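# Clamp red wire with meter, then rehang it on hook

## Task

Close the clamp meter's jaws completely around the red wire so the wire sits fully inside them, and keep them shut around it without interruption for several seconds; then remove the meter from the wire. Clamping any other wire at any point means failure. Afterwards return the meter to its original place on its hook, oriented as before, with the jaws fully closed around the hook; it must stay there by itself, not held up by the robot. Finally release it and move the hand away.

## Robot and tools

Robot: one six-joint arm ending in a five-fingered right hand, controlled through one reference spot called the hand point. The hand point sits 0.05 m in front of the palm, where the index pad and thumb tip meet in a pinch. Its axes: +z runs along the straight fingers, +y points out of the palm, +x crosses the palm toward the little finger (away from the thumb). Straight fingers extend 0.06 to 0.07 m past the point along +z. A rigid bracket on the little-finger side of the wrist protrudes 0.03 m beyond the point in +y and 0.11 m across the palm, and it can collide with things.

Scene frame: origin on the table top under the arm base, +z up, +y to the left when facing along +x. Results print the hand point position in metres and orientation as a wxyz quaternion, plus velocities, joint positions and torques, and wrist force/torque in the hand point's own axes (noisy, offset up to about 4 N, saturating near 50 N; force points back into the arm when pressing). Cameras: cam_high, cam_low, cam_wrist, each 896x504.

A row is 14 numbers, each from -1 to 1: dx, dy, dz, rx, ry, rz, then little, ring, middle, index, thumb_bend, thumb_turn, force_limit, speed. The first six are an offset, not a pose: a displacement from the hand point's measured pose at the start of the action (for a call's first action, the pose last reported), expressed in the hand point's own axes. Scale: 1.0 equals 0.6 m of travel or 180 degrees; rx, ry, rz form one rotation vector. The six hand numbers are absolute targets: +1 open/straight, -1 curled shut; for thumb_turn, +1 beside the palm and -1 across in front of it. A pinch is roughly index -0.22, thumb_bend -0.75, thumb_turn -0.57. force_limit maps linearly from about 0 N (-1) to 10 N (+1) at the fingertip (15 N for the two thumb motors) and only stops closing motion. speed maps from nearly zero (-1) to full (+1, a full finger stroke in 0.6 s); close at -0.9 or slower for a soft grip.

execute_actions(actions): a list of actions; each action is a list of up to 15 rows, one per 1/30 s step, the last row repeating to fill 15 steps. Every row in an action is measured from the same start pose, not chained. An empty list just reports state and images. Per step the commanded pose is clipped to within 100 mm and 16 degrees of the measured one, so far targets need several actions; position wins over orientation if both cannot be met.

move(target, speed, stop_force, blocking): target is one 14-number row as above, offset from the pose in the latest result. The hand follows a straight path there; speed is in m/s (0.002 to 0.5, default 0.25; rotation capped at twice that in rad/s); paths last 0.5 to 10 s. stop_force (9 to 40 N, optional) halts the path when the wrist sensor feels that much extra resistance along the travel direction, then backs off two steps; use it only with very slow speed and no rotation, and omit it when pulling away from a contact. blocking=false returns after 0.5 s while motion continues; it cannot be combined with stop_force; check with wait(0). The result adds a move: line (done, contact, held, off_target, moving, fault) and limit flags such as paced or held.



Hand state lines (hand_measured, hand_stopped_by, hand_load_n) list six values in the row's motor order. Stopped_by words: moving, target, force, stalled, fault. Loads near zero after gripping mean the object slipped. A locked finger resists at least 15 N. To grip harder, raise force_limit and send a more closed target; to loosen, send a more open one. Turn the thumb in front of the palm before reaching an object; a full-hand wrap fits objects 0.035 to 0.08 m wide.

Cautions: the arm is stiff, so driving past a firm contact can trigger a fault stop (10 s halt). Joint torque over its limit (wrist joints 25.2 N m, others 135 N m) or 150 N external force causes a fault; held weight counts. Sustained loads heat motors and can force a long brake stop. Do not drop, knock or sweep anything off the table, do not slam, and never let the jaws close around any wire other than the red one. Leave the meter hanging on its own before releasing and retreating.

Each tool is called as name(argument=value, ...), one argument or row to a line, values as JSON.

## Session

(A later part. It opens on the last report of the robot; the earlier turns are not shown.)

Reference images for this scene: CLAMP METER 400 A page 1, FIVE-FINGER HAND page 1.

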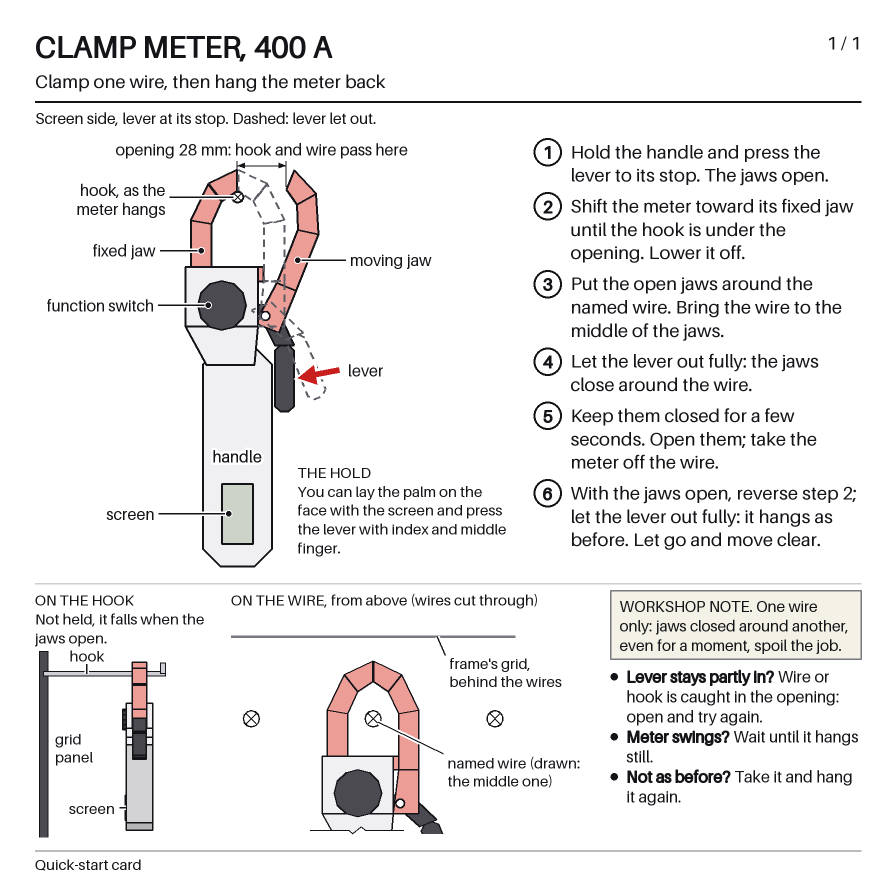

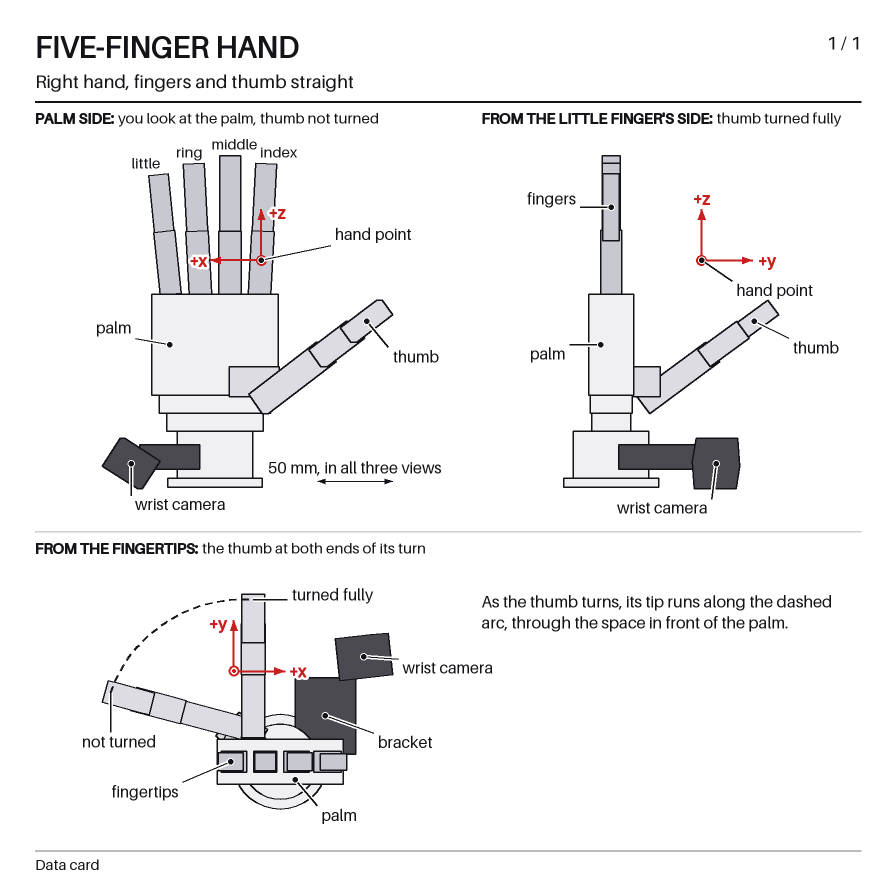

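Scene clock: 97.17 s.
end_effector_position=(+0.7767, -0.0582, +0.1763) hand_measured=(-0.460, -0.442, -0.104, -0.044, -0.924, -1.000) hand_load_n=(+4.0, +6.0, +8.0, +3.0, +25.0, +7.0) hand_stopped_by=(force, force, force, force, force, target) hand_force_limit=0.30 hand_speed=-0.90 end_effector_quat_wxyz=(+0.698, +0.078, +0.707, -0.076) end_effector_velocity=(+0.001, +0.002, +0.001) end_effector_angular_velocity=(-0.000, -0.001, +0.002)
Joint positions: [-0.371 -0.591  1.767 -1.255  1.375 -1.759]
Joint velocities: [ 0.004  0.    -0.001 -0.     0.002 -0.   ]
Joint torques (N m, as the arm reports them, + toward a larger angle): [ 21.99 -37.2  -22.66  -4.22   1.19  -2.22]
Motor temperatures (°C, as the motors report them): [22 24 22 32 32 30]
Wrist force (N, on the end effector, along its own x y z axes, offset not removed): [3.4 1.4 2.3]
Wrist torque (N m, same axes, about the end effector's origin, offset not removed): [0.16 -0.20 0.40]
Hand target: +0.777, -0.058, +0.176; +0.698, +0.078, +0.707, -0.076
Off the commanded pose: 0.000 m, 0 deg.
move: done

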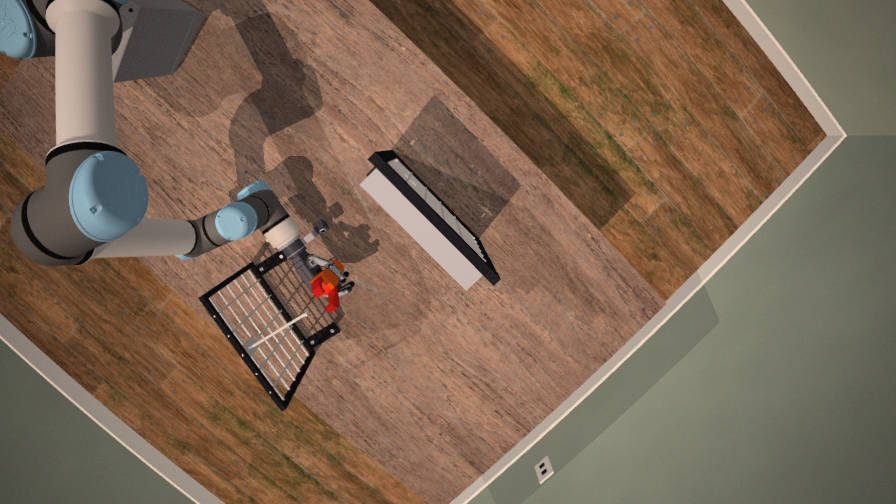

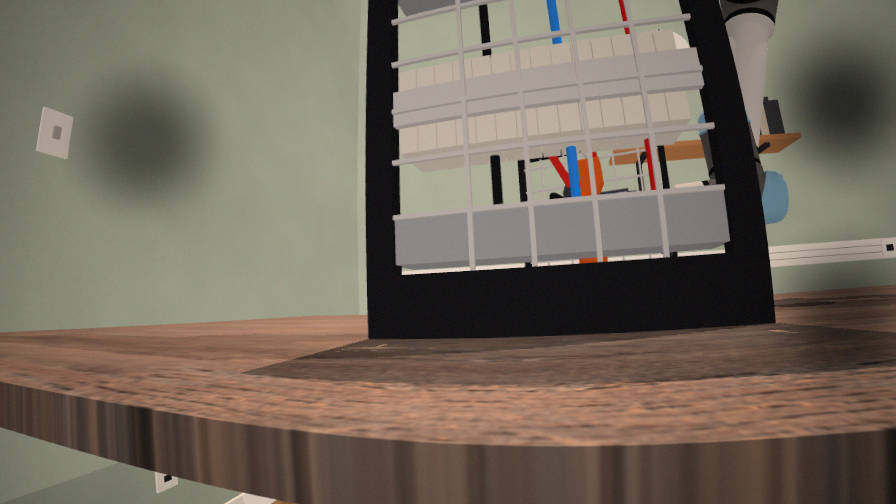

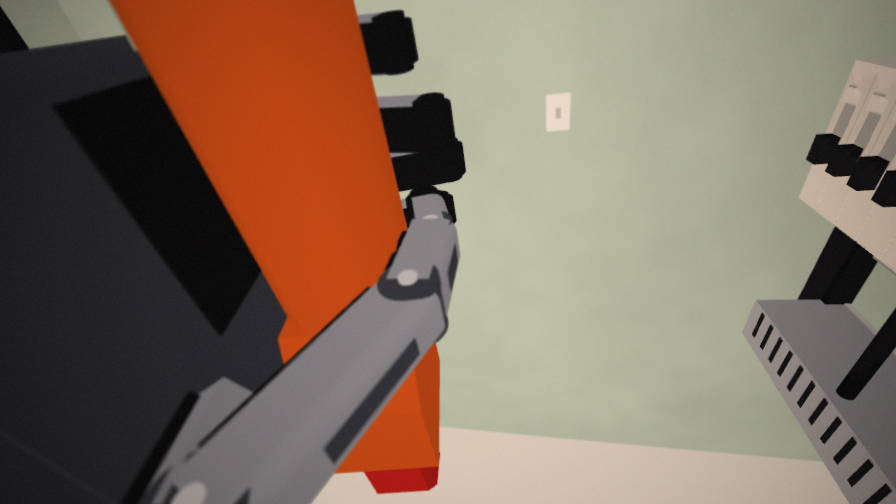

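move(
  target=[0,0,0,0,0,-0.5,-0.97,-0.97,-1,-1,-1,-1,0.3,-0.9],
  speed=0.2,
)

move(
  target=[0,0.12,-0.08,0,-0.05,0,-0.97,-0.97,-1,-1,-1,-1,0.3,-0.9],
  speed=0.05,
)

Scene clock: 106.77 s.
end_effector_position=(+0.7767, -0.0581, +0.1763) hand_measured=(-0.460, -0.442, -0.104, -0.044, -0.924, -1.000) hand_load_n=(+4.0, +6.0, +7.5, +3.0, +25.0, +7.5) hand_stopped_by=(force, force, force, force, force, target) hand_force_limit=0.30 hand_speed=-0.90 end_effector_quat_wxyz=(+0.441, -0.444, +0.556, -0.547) end_effector_velocity=(-0.000, -0.001, -0.000) end_effector_angular_velocity=(-0.014, +0.004, -0.003)
Joint positions: [-0.282 -0.772  1.814 -1.12   1.464 -3.335]
Joint velocities: [ 0.001 -0.001 -0.     0.002  0.005 -0.015]
Joint torques (N m, as the arm reports them, + toward a larger angle): [ 21.81 -48.07 -25.68   0.1    1.12  -2.34]
Motor temperatures (°C, as the motors report them): [22 24 22 32 32 30]
Wrist force (N, on the end effector, along its own x y z axes, offset not removed): [0.6 2.7 3.5]
Wrist torque (N m, same axes, about the end effector's origin, offset not removed): [-0.01 -0.19 0.20]
Hand target: +0.777, -0.058, +0.176; +0.440, -0.445, +0.555, -0.548
Off the commanded pose: 0.000 m, 0 deg.
move: done

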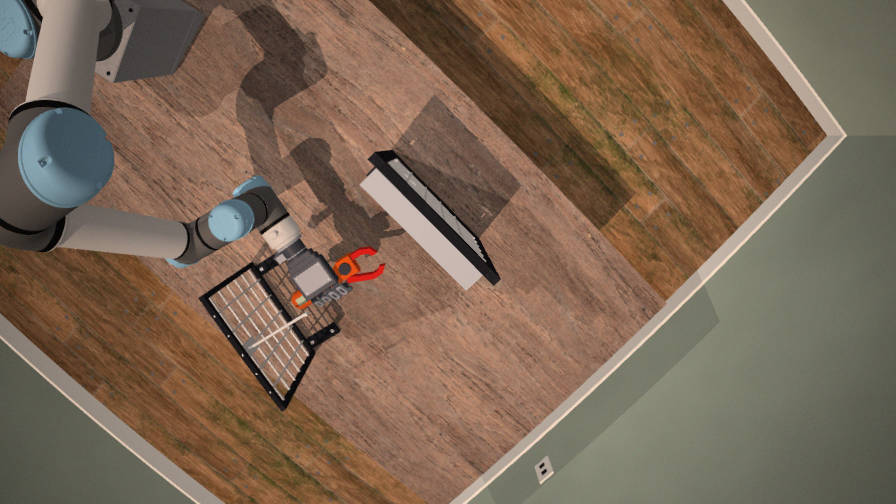

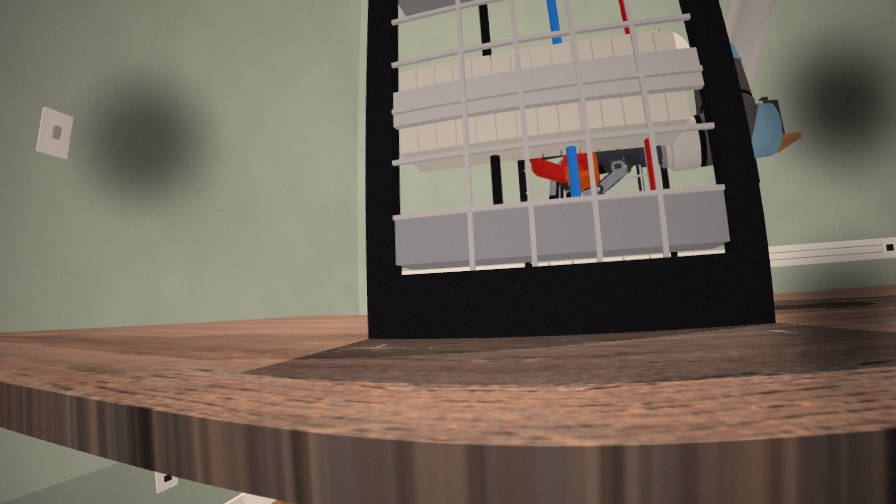

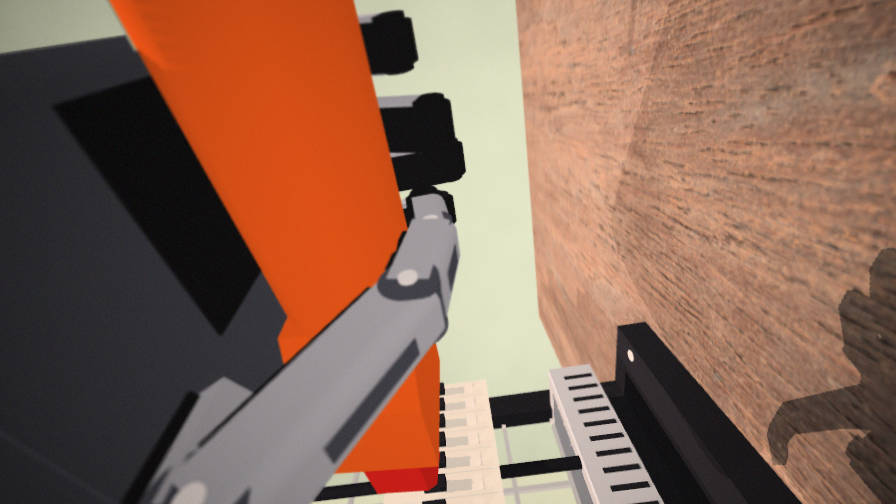

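Scene clock: 108.90 s.
end_effector_position=(+0.7292, -0.0474, +0.1051) hand_measured=(-0.460, -0.442, -0.104, -0.044, -0.924, -1.000) hand_load_n=(+4.0, +6.0, +7.5, +3.0, +25.0, +7.5) hand_stopped_by=(force, force, force, force, force, target) hand_force_limit=0.30 hand_speed=-0.90 end_effector_quat_wxyz=(+0.483, -0.486, +0.520, -0.511) end_effector_velocity=(-0.002, +0.000, -0.003) end_effector_angular_velocity=(+0.001, +0.001, +0.004)
Joint positions: [-0.399 -0.666  1.9   -1.283  1.194 -3.335]
Joint velocities: [-0.005  0.004  0.004 -0.006 -0.009 -0.   ]
Joint torques (N m, as the arm reports them, + toward a larger angle): [  1.7  -35.59   7.99  -4.03  -2.29  -2.13]
Motor temperatures (°C, as the motors report them): [22 24 22 32 32 30]
Wrist force (N, on the end effector, along its own x y z axes, offset not removed): [0.4 4.4 1.8]
Wrist torque (N m, same axes, about the end effector's origin, offset not removed): [0.22 -0.12 0.28]
Hand target: +0.729, -0.047, +0.105; +0.483, -0.486, +0.519, -0.511
Off the commanded pose: 0.000 m, 0 deg.
move: done

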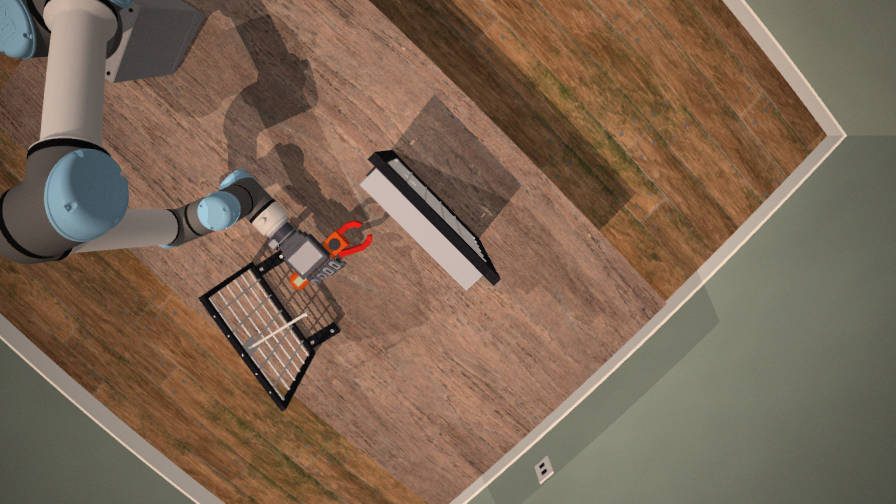

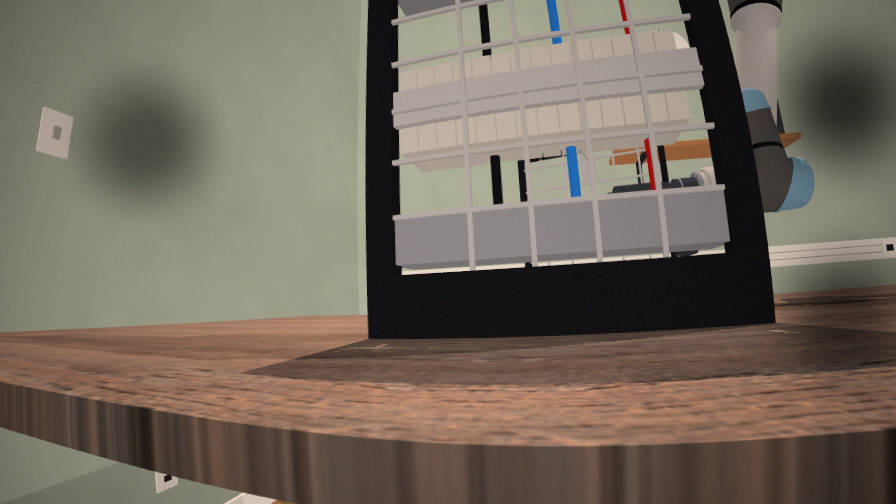

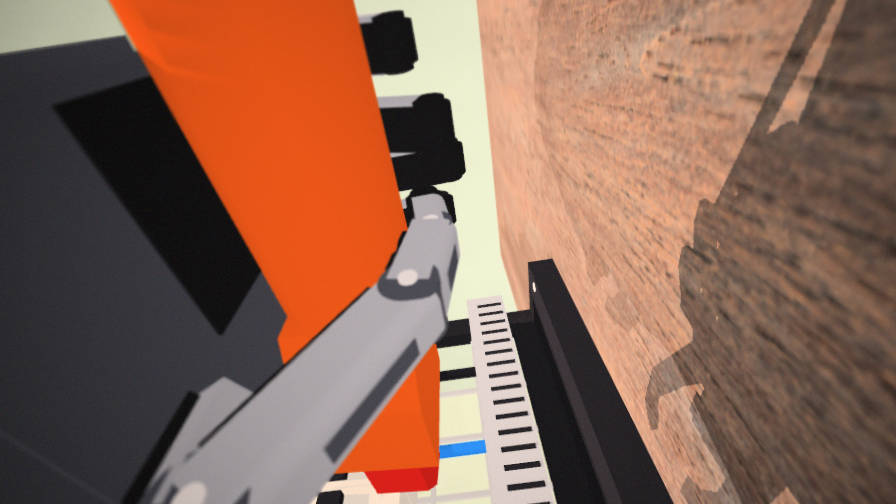

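move(
  target=[-0.07,-0.012,0,0,0,0,-0.97,-0.97,-1,-1,-1,-1,0.3,-0.9],
  speed=0.02,
  stop_force=10,
)

Scene clock: 121.57 s.
end_effector_position=(+0.7318, -0.0058, +0.1125) hand_measured=(-0.460, -0.442, -0.104, -0.044, -0.924, -1.000) hand_load_n=(+4.0, +6.0, +7.5, +3.0, +25.0, +7.5) hand_stopped_by=(force, force, force, force, force, target) hand_force_limit=0.30 hand_speed=-0.90 end_effector_quat_wxyz=(+0.483, -0.486, +0.520, -0.511) end_effector_velocity=(+0.000, +0.003, +0.000) end_effector_angular_velocity=(+0.000, +0.000, -0.000)
Joint positions: [-0.313 -0.664  1.906 -1.289  1.279 -3.34 ]
Joint velocities: [ 0.006  0.     0.     0.     0.006 -0.   ]
Joint torques (N m, as the arm reports them, + toward a larger angle): [ 20.81 -34.62   3.69  -4.26   1.15  -2.27]
Motor temperatures (°C, as the motors report them): [22 24 22 32 32 30]
Wrist force (N, on the end effector, along its own x y z axes, offset not removed): [-0.4 2.3 -0.4]
Wrist torque (N m, same axes, about the end effector's origin, offset not removed): [0.12 -0.12 0.27]
Hand target: +0.732, -0.006, +0.113; +0.483, -0.486, +0.520, -0.511
Off the commanded pose: 0.000 m, 0 deg.
move: done

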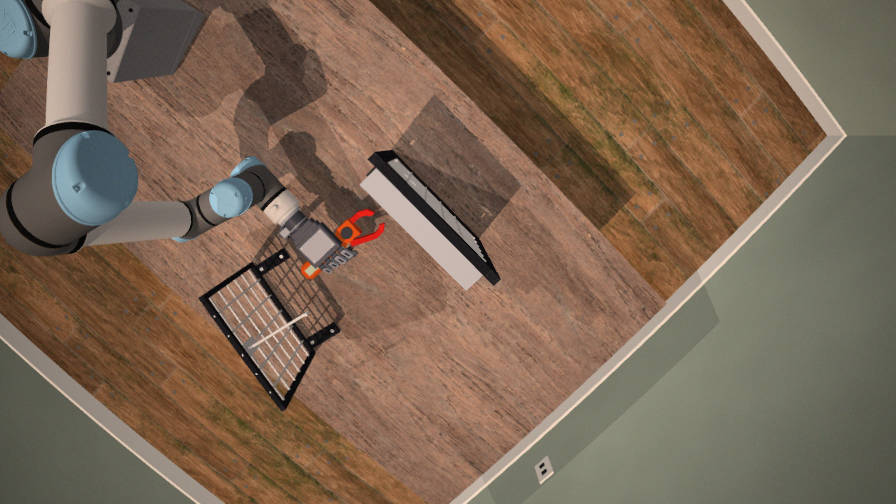

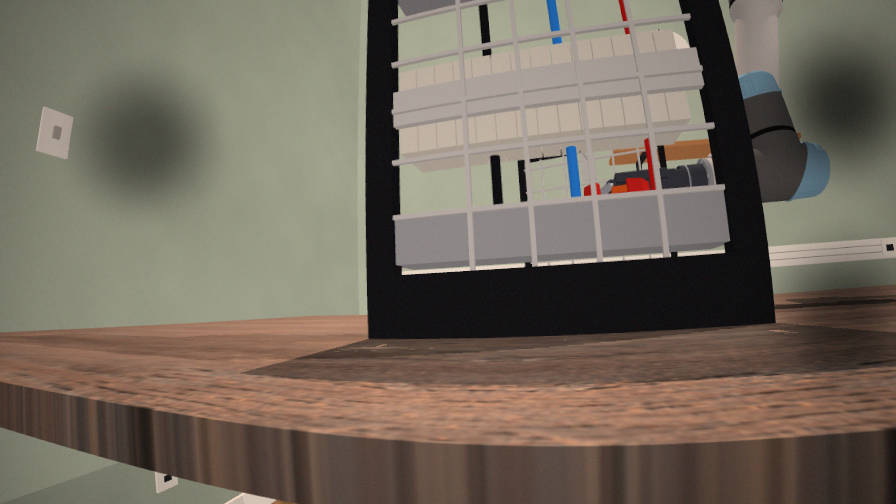

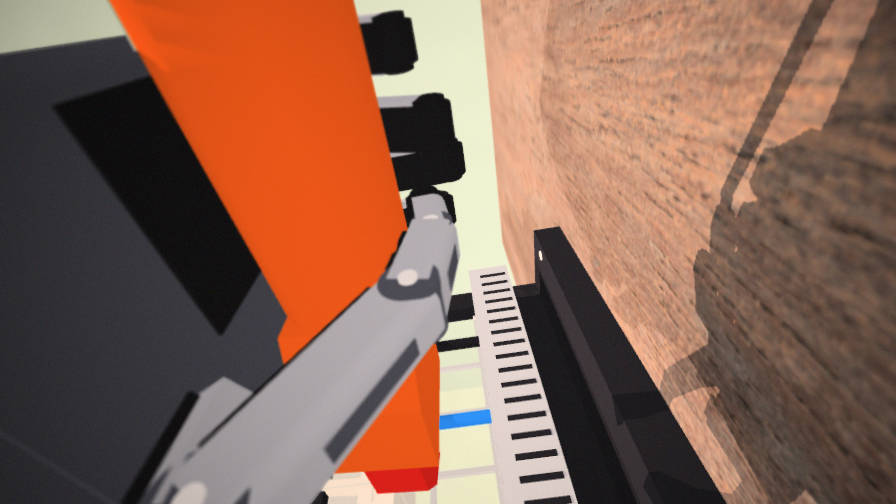

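move(
  target=[-0.06,0,-0.03,0,0,0,-0.97,-0.97,-1,-1,-1,-1,0.3,-0.9],
  speed=0.015,
  stop_force=10,
)

Scene clock: 131.17 s.
end_effector_position=(+0.7162, +0.0309, +0.1129) hand_measured=(-0.460, -0.442, -0.104, -0.044, -0.924, -1.000) hand_load_n=(+4.0, +6.0, +7.5, +3.0, +25.0, +7.5) hand_stopped_by=(force, force, force, force, force, target) hand_force_limit=0.30 hand_speed=-0.90 end_effector_quat_wxyz=(+0.483, -0.486, +0.520, -0.511) end_effector_velocity=(-0.000, +0.003, +0.001) end_effector_angular_velocity=(-0.001, -0.003, +0.002)
Joint positions: [-0.249 -0.657  1.95  -1.339  1.343 -3.343]
Joint velocities: [ 0.006 -0.     0.001 -0.004  0.003 -0.   ]
Joint torques (N m, as the arm reports them, + toward a larger angle): [ 21.6  -33.65   8.29  -4.41   1.2   -2.38]
Motor temperatures (°C, as the motors report them): [22 24 22 32 32 30]
Wrist force (N, on the end effector, along its own x y z axes, offset not removed): [0.5 1.4 1.3]
Wrist torque (N m, same axes, about the end effector's origin, offset not removed): [-0.19 -0.07 0.22]
Hand target: +0.716, +0.031, +0.113; +0.483, -0.486, +0.520, -0.511
Off the commanded pose: 0.000 m, 0 deg.
move: done

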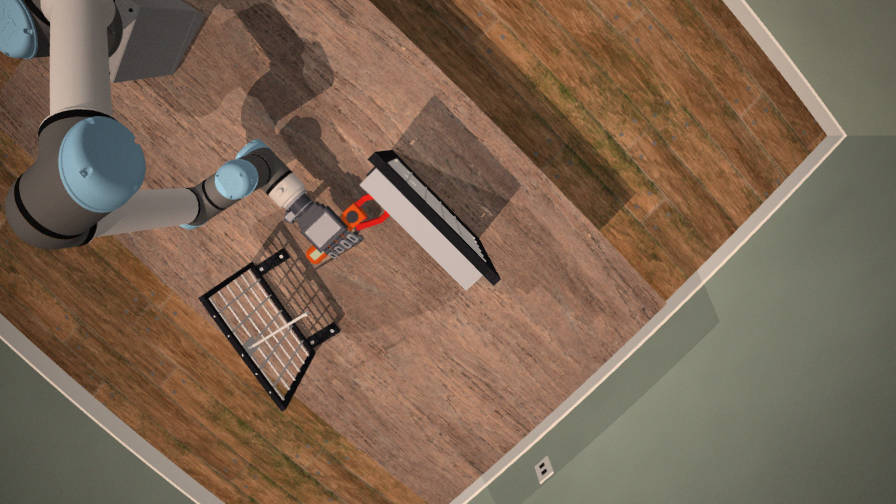

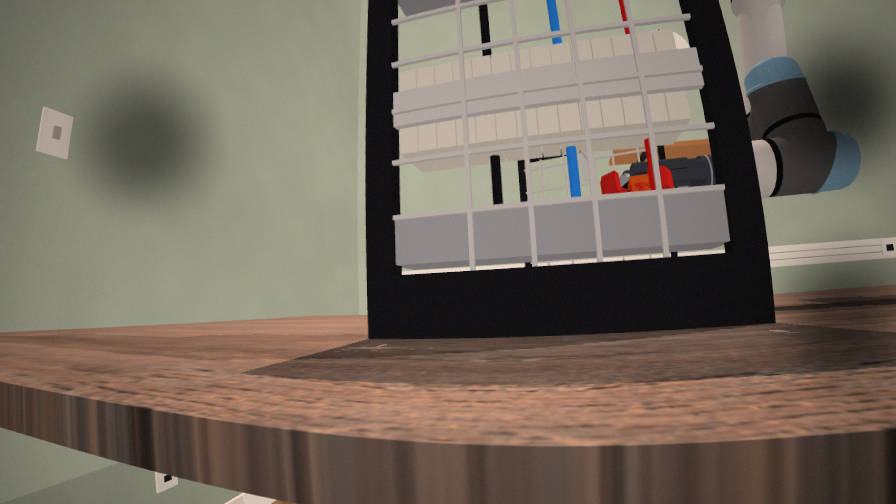

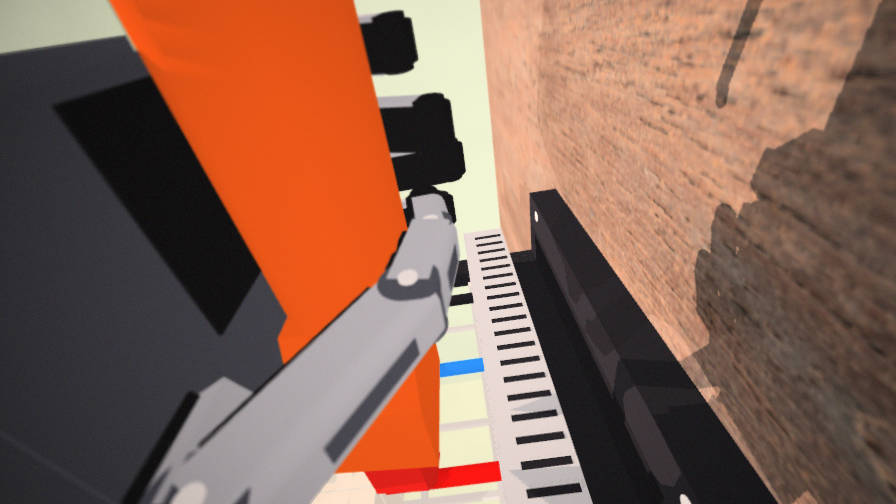

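move(
  target=[-0.03,0,-0.015,0,0,0,-0.97,-0.97,-1,-1,-1,-1,0.3,-0.9],
  speed=0.01,
  stop_force=10,
)

zoom_image(
  camera="cam_low",
  region=[550,110,750,220],
)

Scene clock: 137.60 s.
end_effector_position=(+0.7084, +0.0492, +0.1131) hand_measured=(-0.460, -0.442, -0.104, -0.044, -0.924, -1.000) hand_load_n=(+4.0, +6.0, +7.5, +3.0, +25.0, +7.5) hand_stopped_by=(force, force, force, force, force, target) hand_force_limit=0.30 hand_speed=-0.90 end_effector_quat_wxyz=(+0.483, -0.486, +0.520, -0.511) end_effector_velocity=(-0.002, +0.002, -0.000) end_effector_angular_velocity=(+0.000, +0.002, -0.001)
Joint positions: [-0.215 -0.652  1.968 -1.363  1.377 -3.344]
Joint velocities: [ 0.004  0.     0.004 -0.003  0.006 -0.   ]
Joint torques (N m, as the arm reports them, + toward a larger angle): [ 21.01 -33.16   8.3   -4.19   1.21  -2.28]
Motor temperatures (°C, as the motors report them): [22 24 22 32 32 30]
Wrist force (N, on the end effector, along its own x y z axes, offset not removed): [-0.4 2.0 0.2]
Wrist torque (N m, same axes, about the end effector's origin, offset not removed): [0.04 0.03 0.08]
Hand target: +0.708, +0.049, +0.113; +0.483, -0.486, +0.520, -0.511
Off the commanded pose: 0.000 m, 0 deg.
move: done

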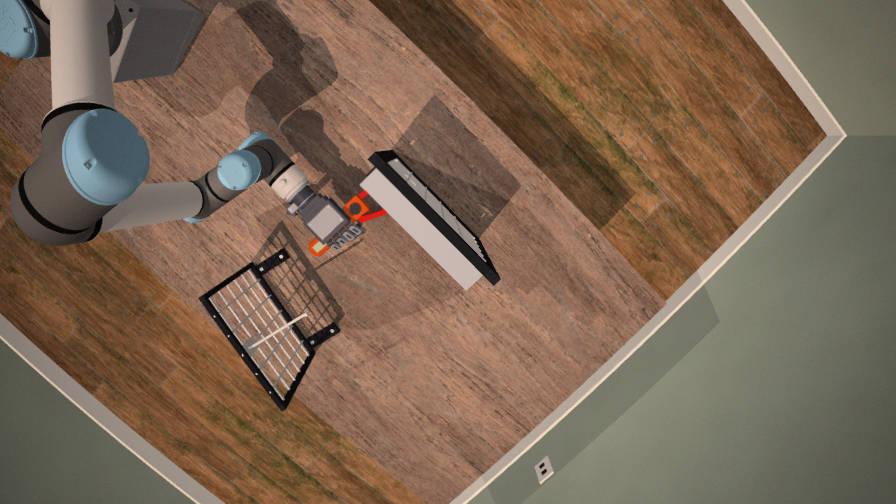

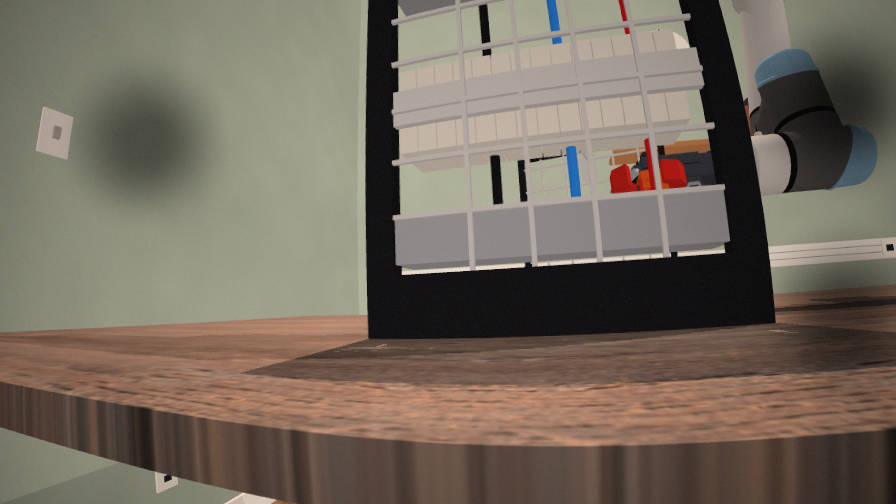

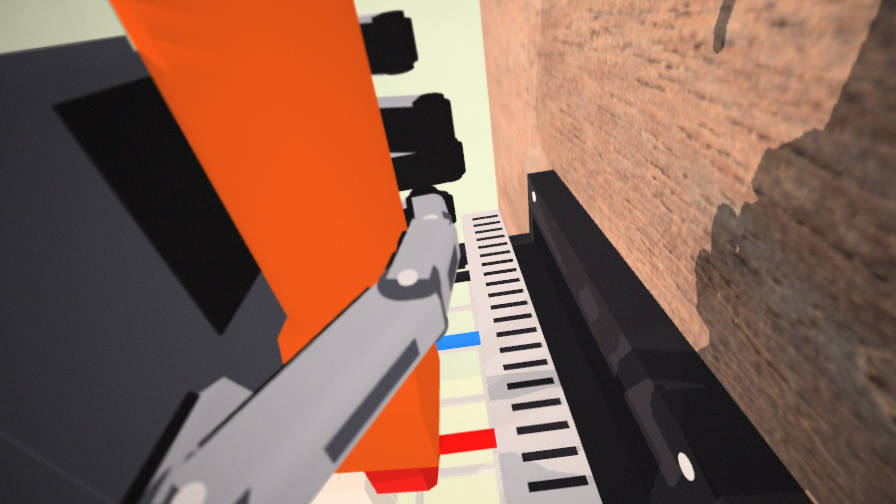

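Region (550, 110, 750, 220) of cam_low's 896x504 image, scaled by 2.520, with more detail than that image has; it fills the top 277 rows of this view, and the rest is white.

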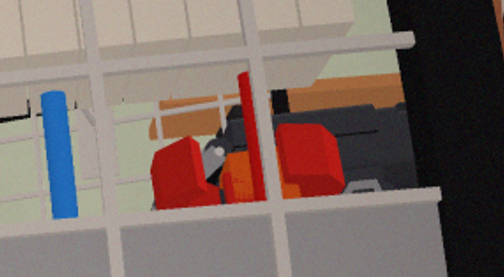

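move(
  target=[-0.035,0,-0.005,0,0,0,-0.97,-0.97,-1,-1,-1,-1,0.3,-0.9],
  speed=0.01,
  stop_force=10,
)

zoom_image(
  camera="cam_low",
  region=[550,110,750,220],
)

Scene clock: 144.77 s.
end_effector_position=(+0.7068, +0.0700, +0.1132) hand_measured=(-0.460, -0.442, -0.104, -0.044, -0.924, -1.000) hand_load_n=(+4.0, +6.0, +7.5, +3.0, +25.0, +7.5) hand_stopped_by=(force, force, force, force, force, target) hand_force_limit=0.30 hand_speed=-0.90 end_effector_quat_wxyz=(+0.483, -0.486, +0.520, -0.511) end_effector_velocity=(-0.001, +0.003, -0.000) end_effector_angular_velocity=(+0.000, +0.001, +0.000)
Joint positions: [-0.171 -0.641  1.966 -1.37   1.421 -3.346]
Joint velocities: [ 0.006  0.001  0.    -0.     0.006 -0.   ]
Joint torques (N m, as the arm reports them, + toward a larger angle): [ 21.85 -32.83 -20.37  -4.39   1.15  -2.34]
Motor temperatures (°C, as the motors report them): [22 24 22 32 32 30]
Wrist force (N, on the end effector, along its own x y z axes, offset not removed): [-0.7 2.9 -1.6]
Wrist torque (N m, same axes, about the end effector's origin, offset not removed): [0.27 0.03 0.08]
Hand target: +0.707, +0.070, +0.113; +0.483, -0.486, +0.520, -0.511
Off the commanded pose: 0.000 m, 0 deg.
move: done

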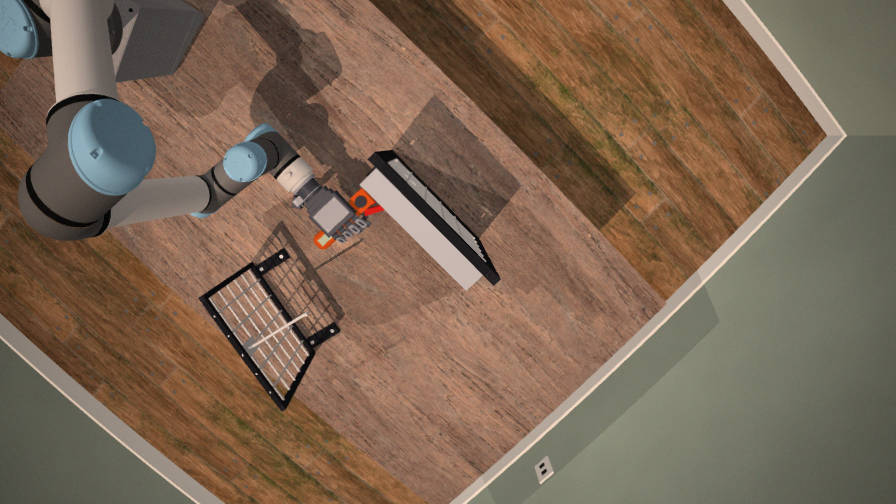

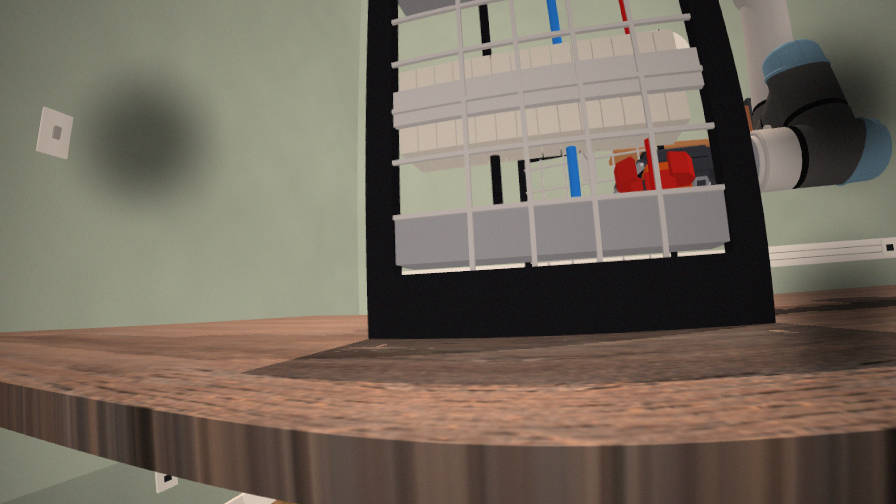

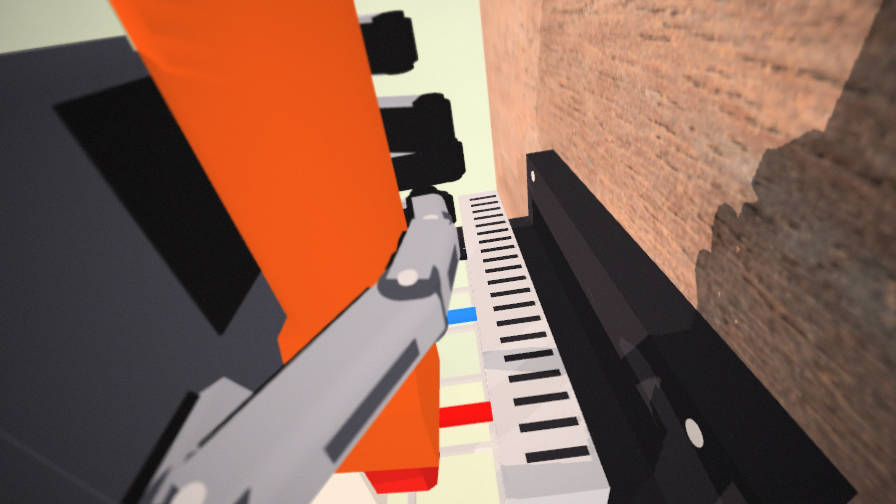

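Region (550, 110, 750, 220) of cam_low's 896x504 image, scaled by 2.520, with more detail than that image has; it fills the top 277 rows of this view, and the rest is white.

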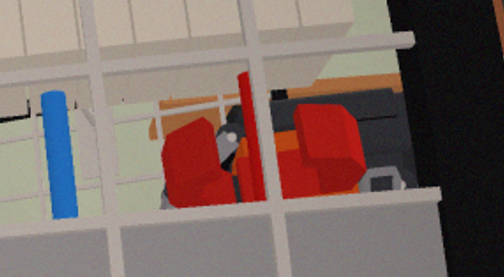

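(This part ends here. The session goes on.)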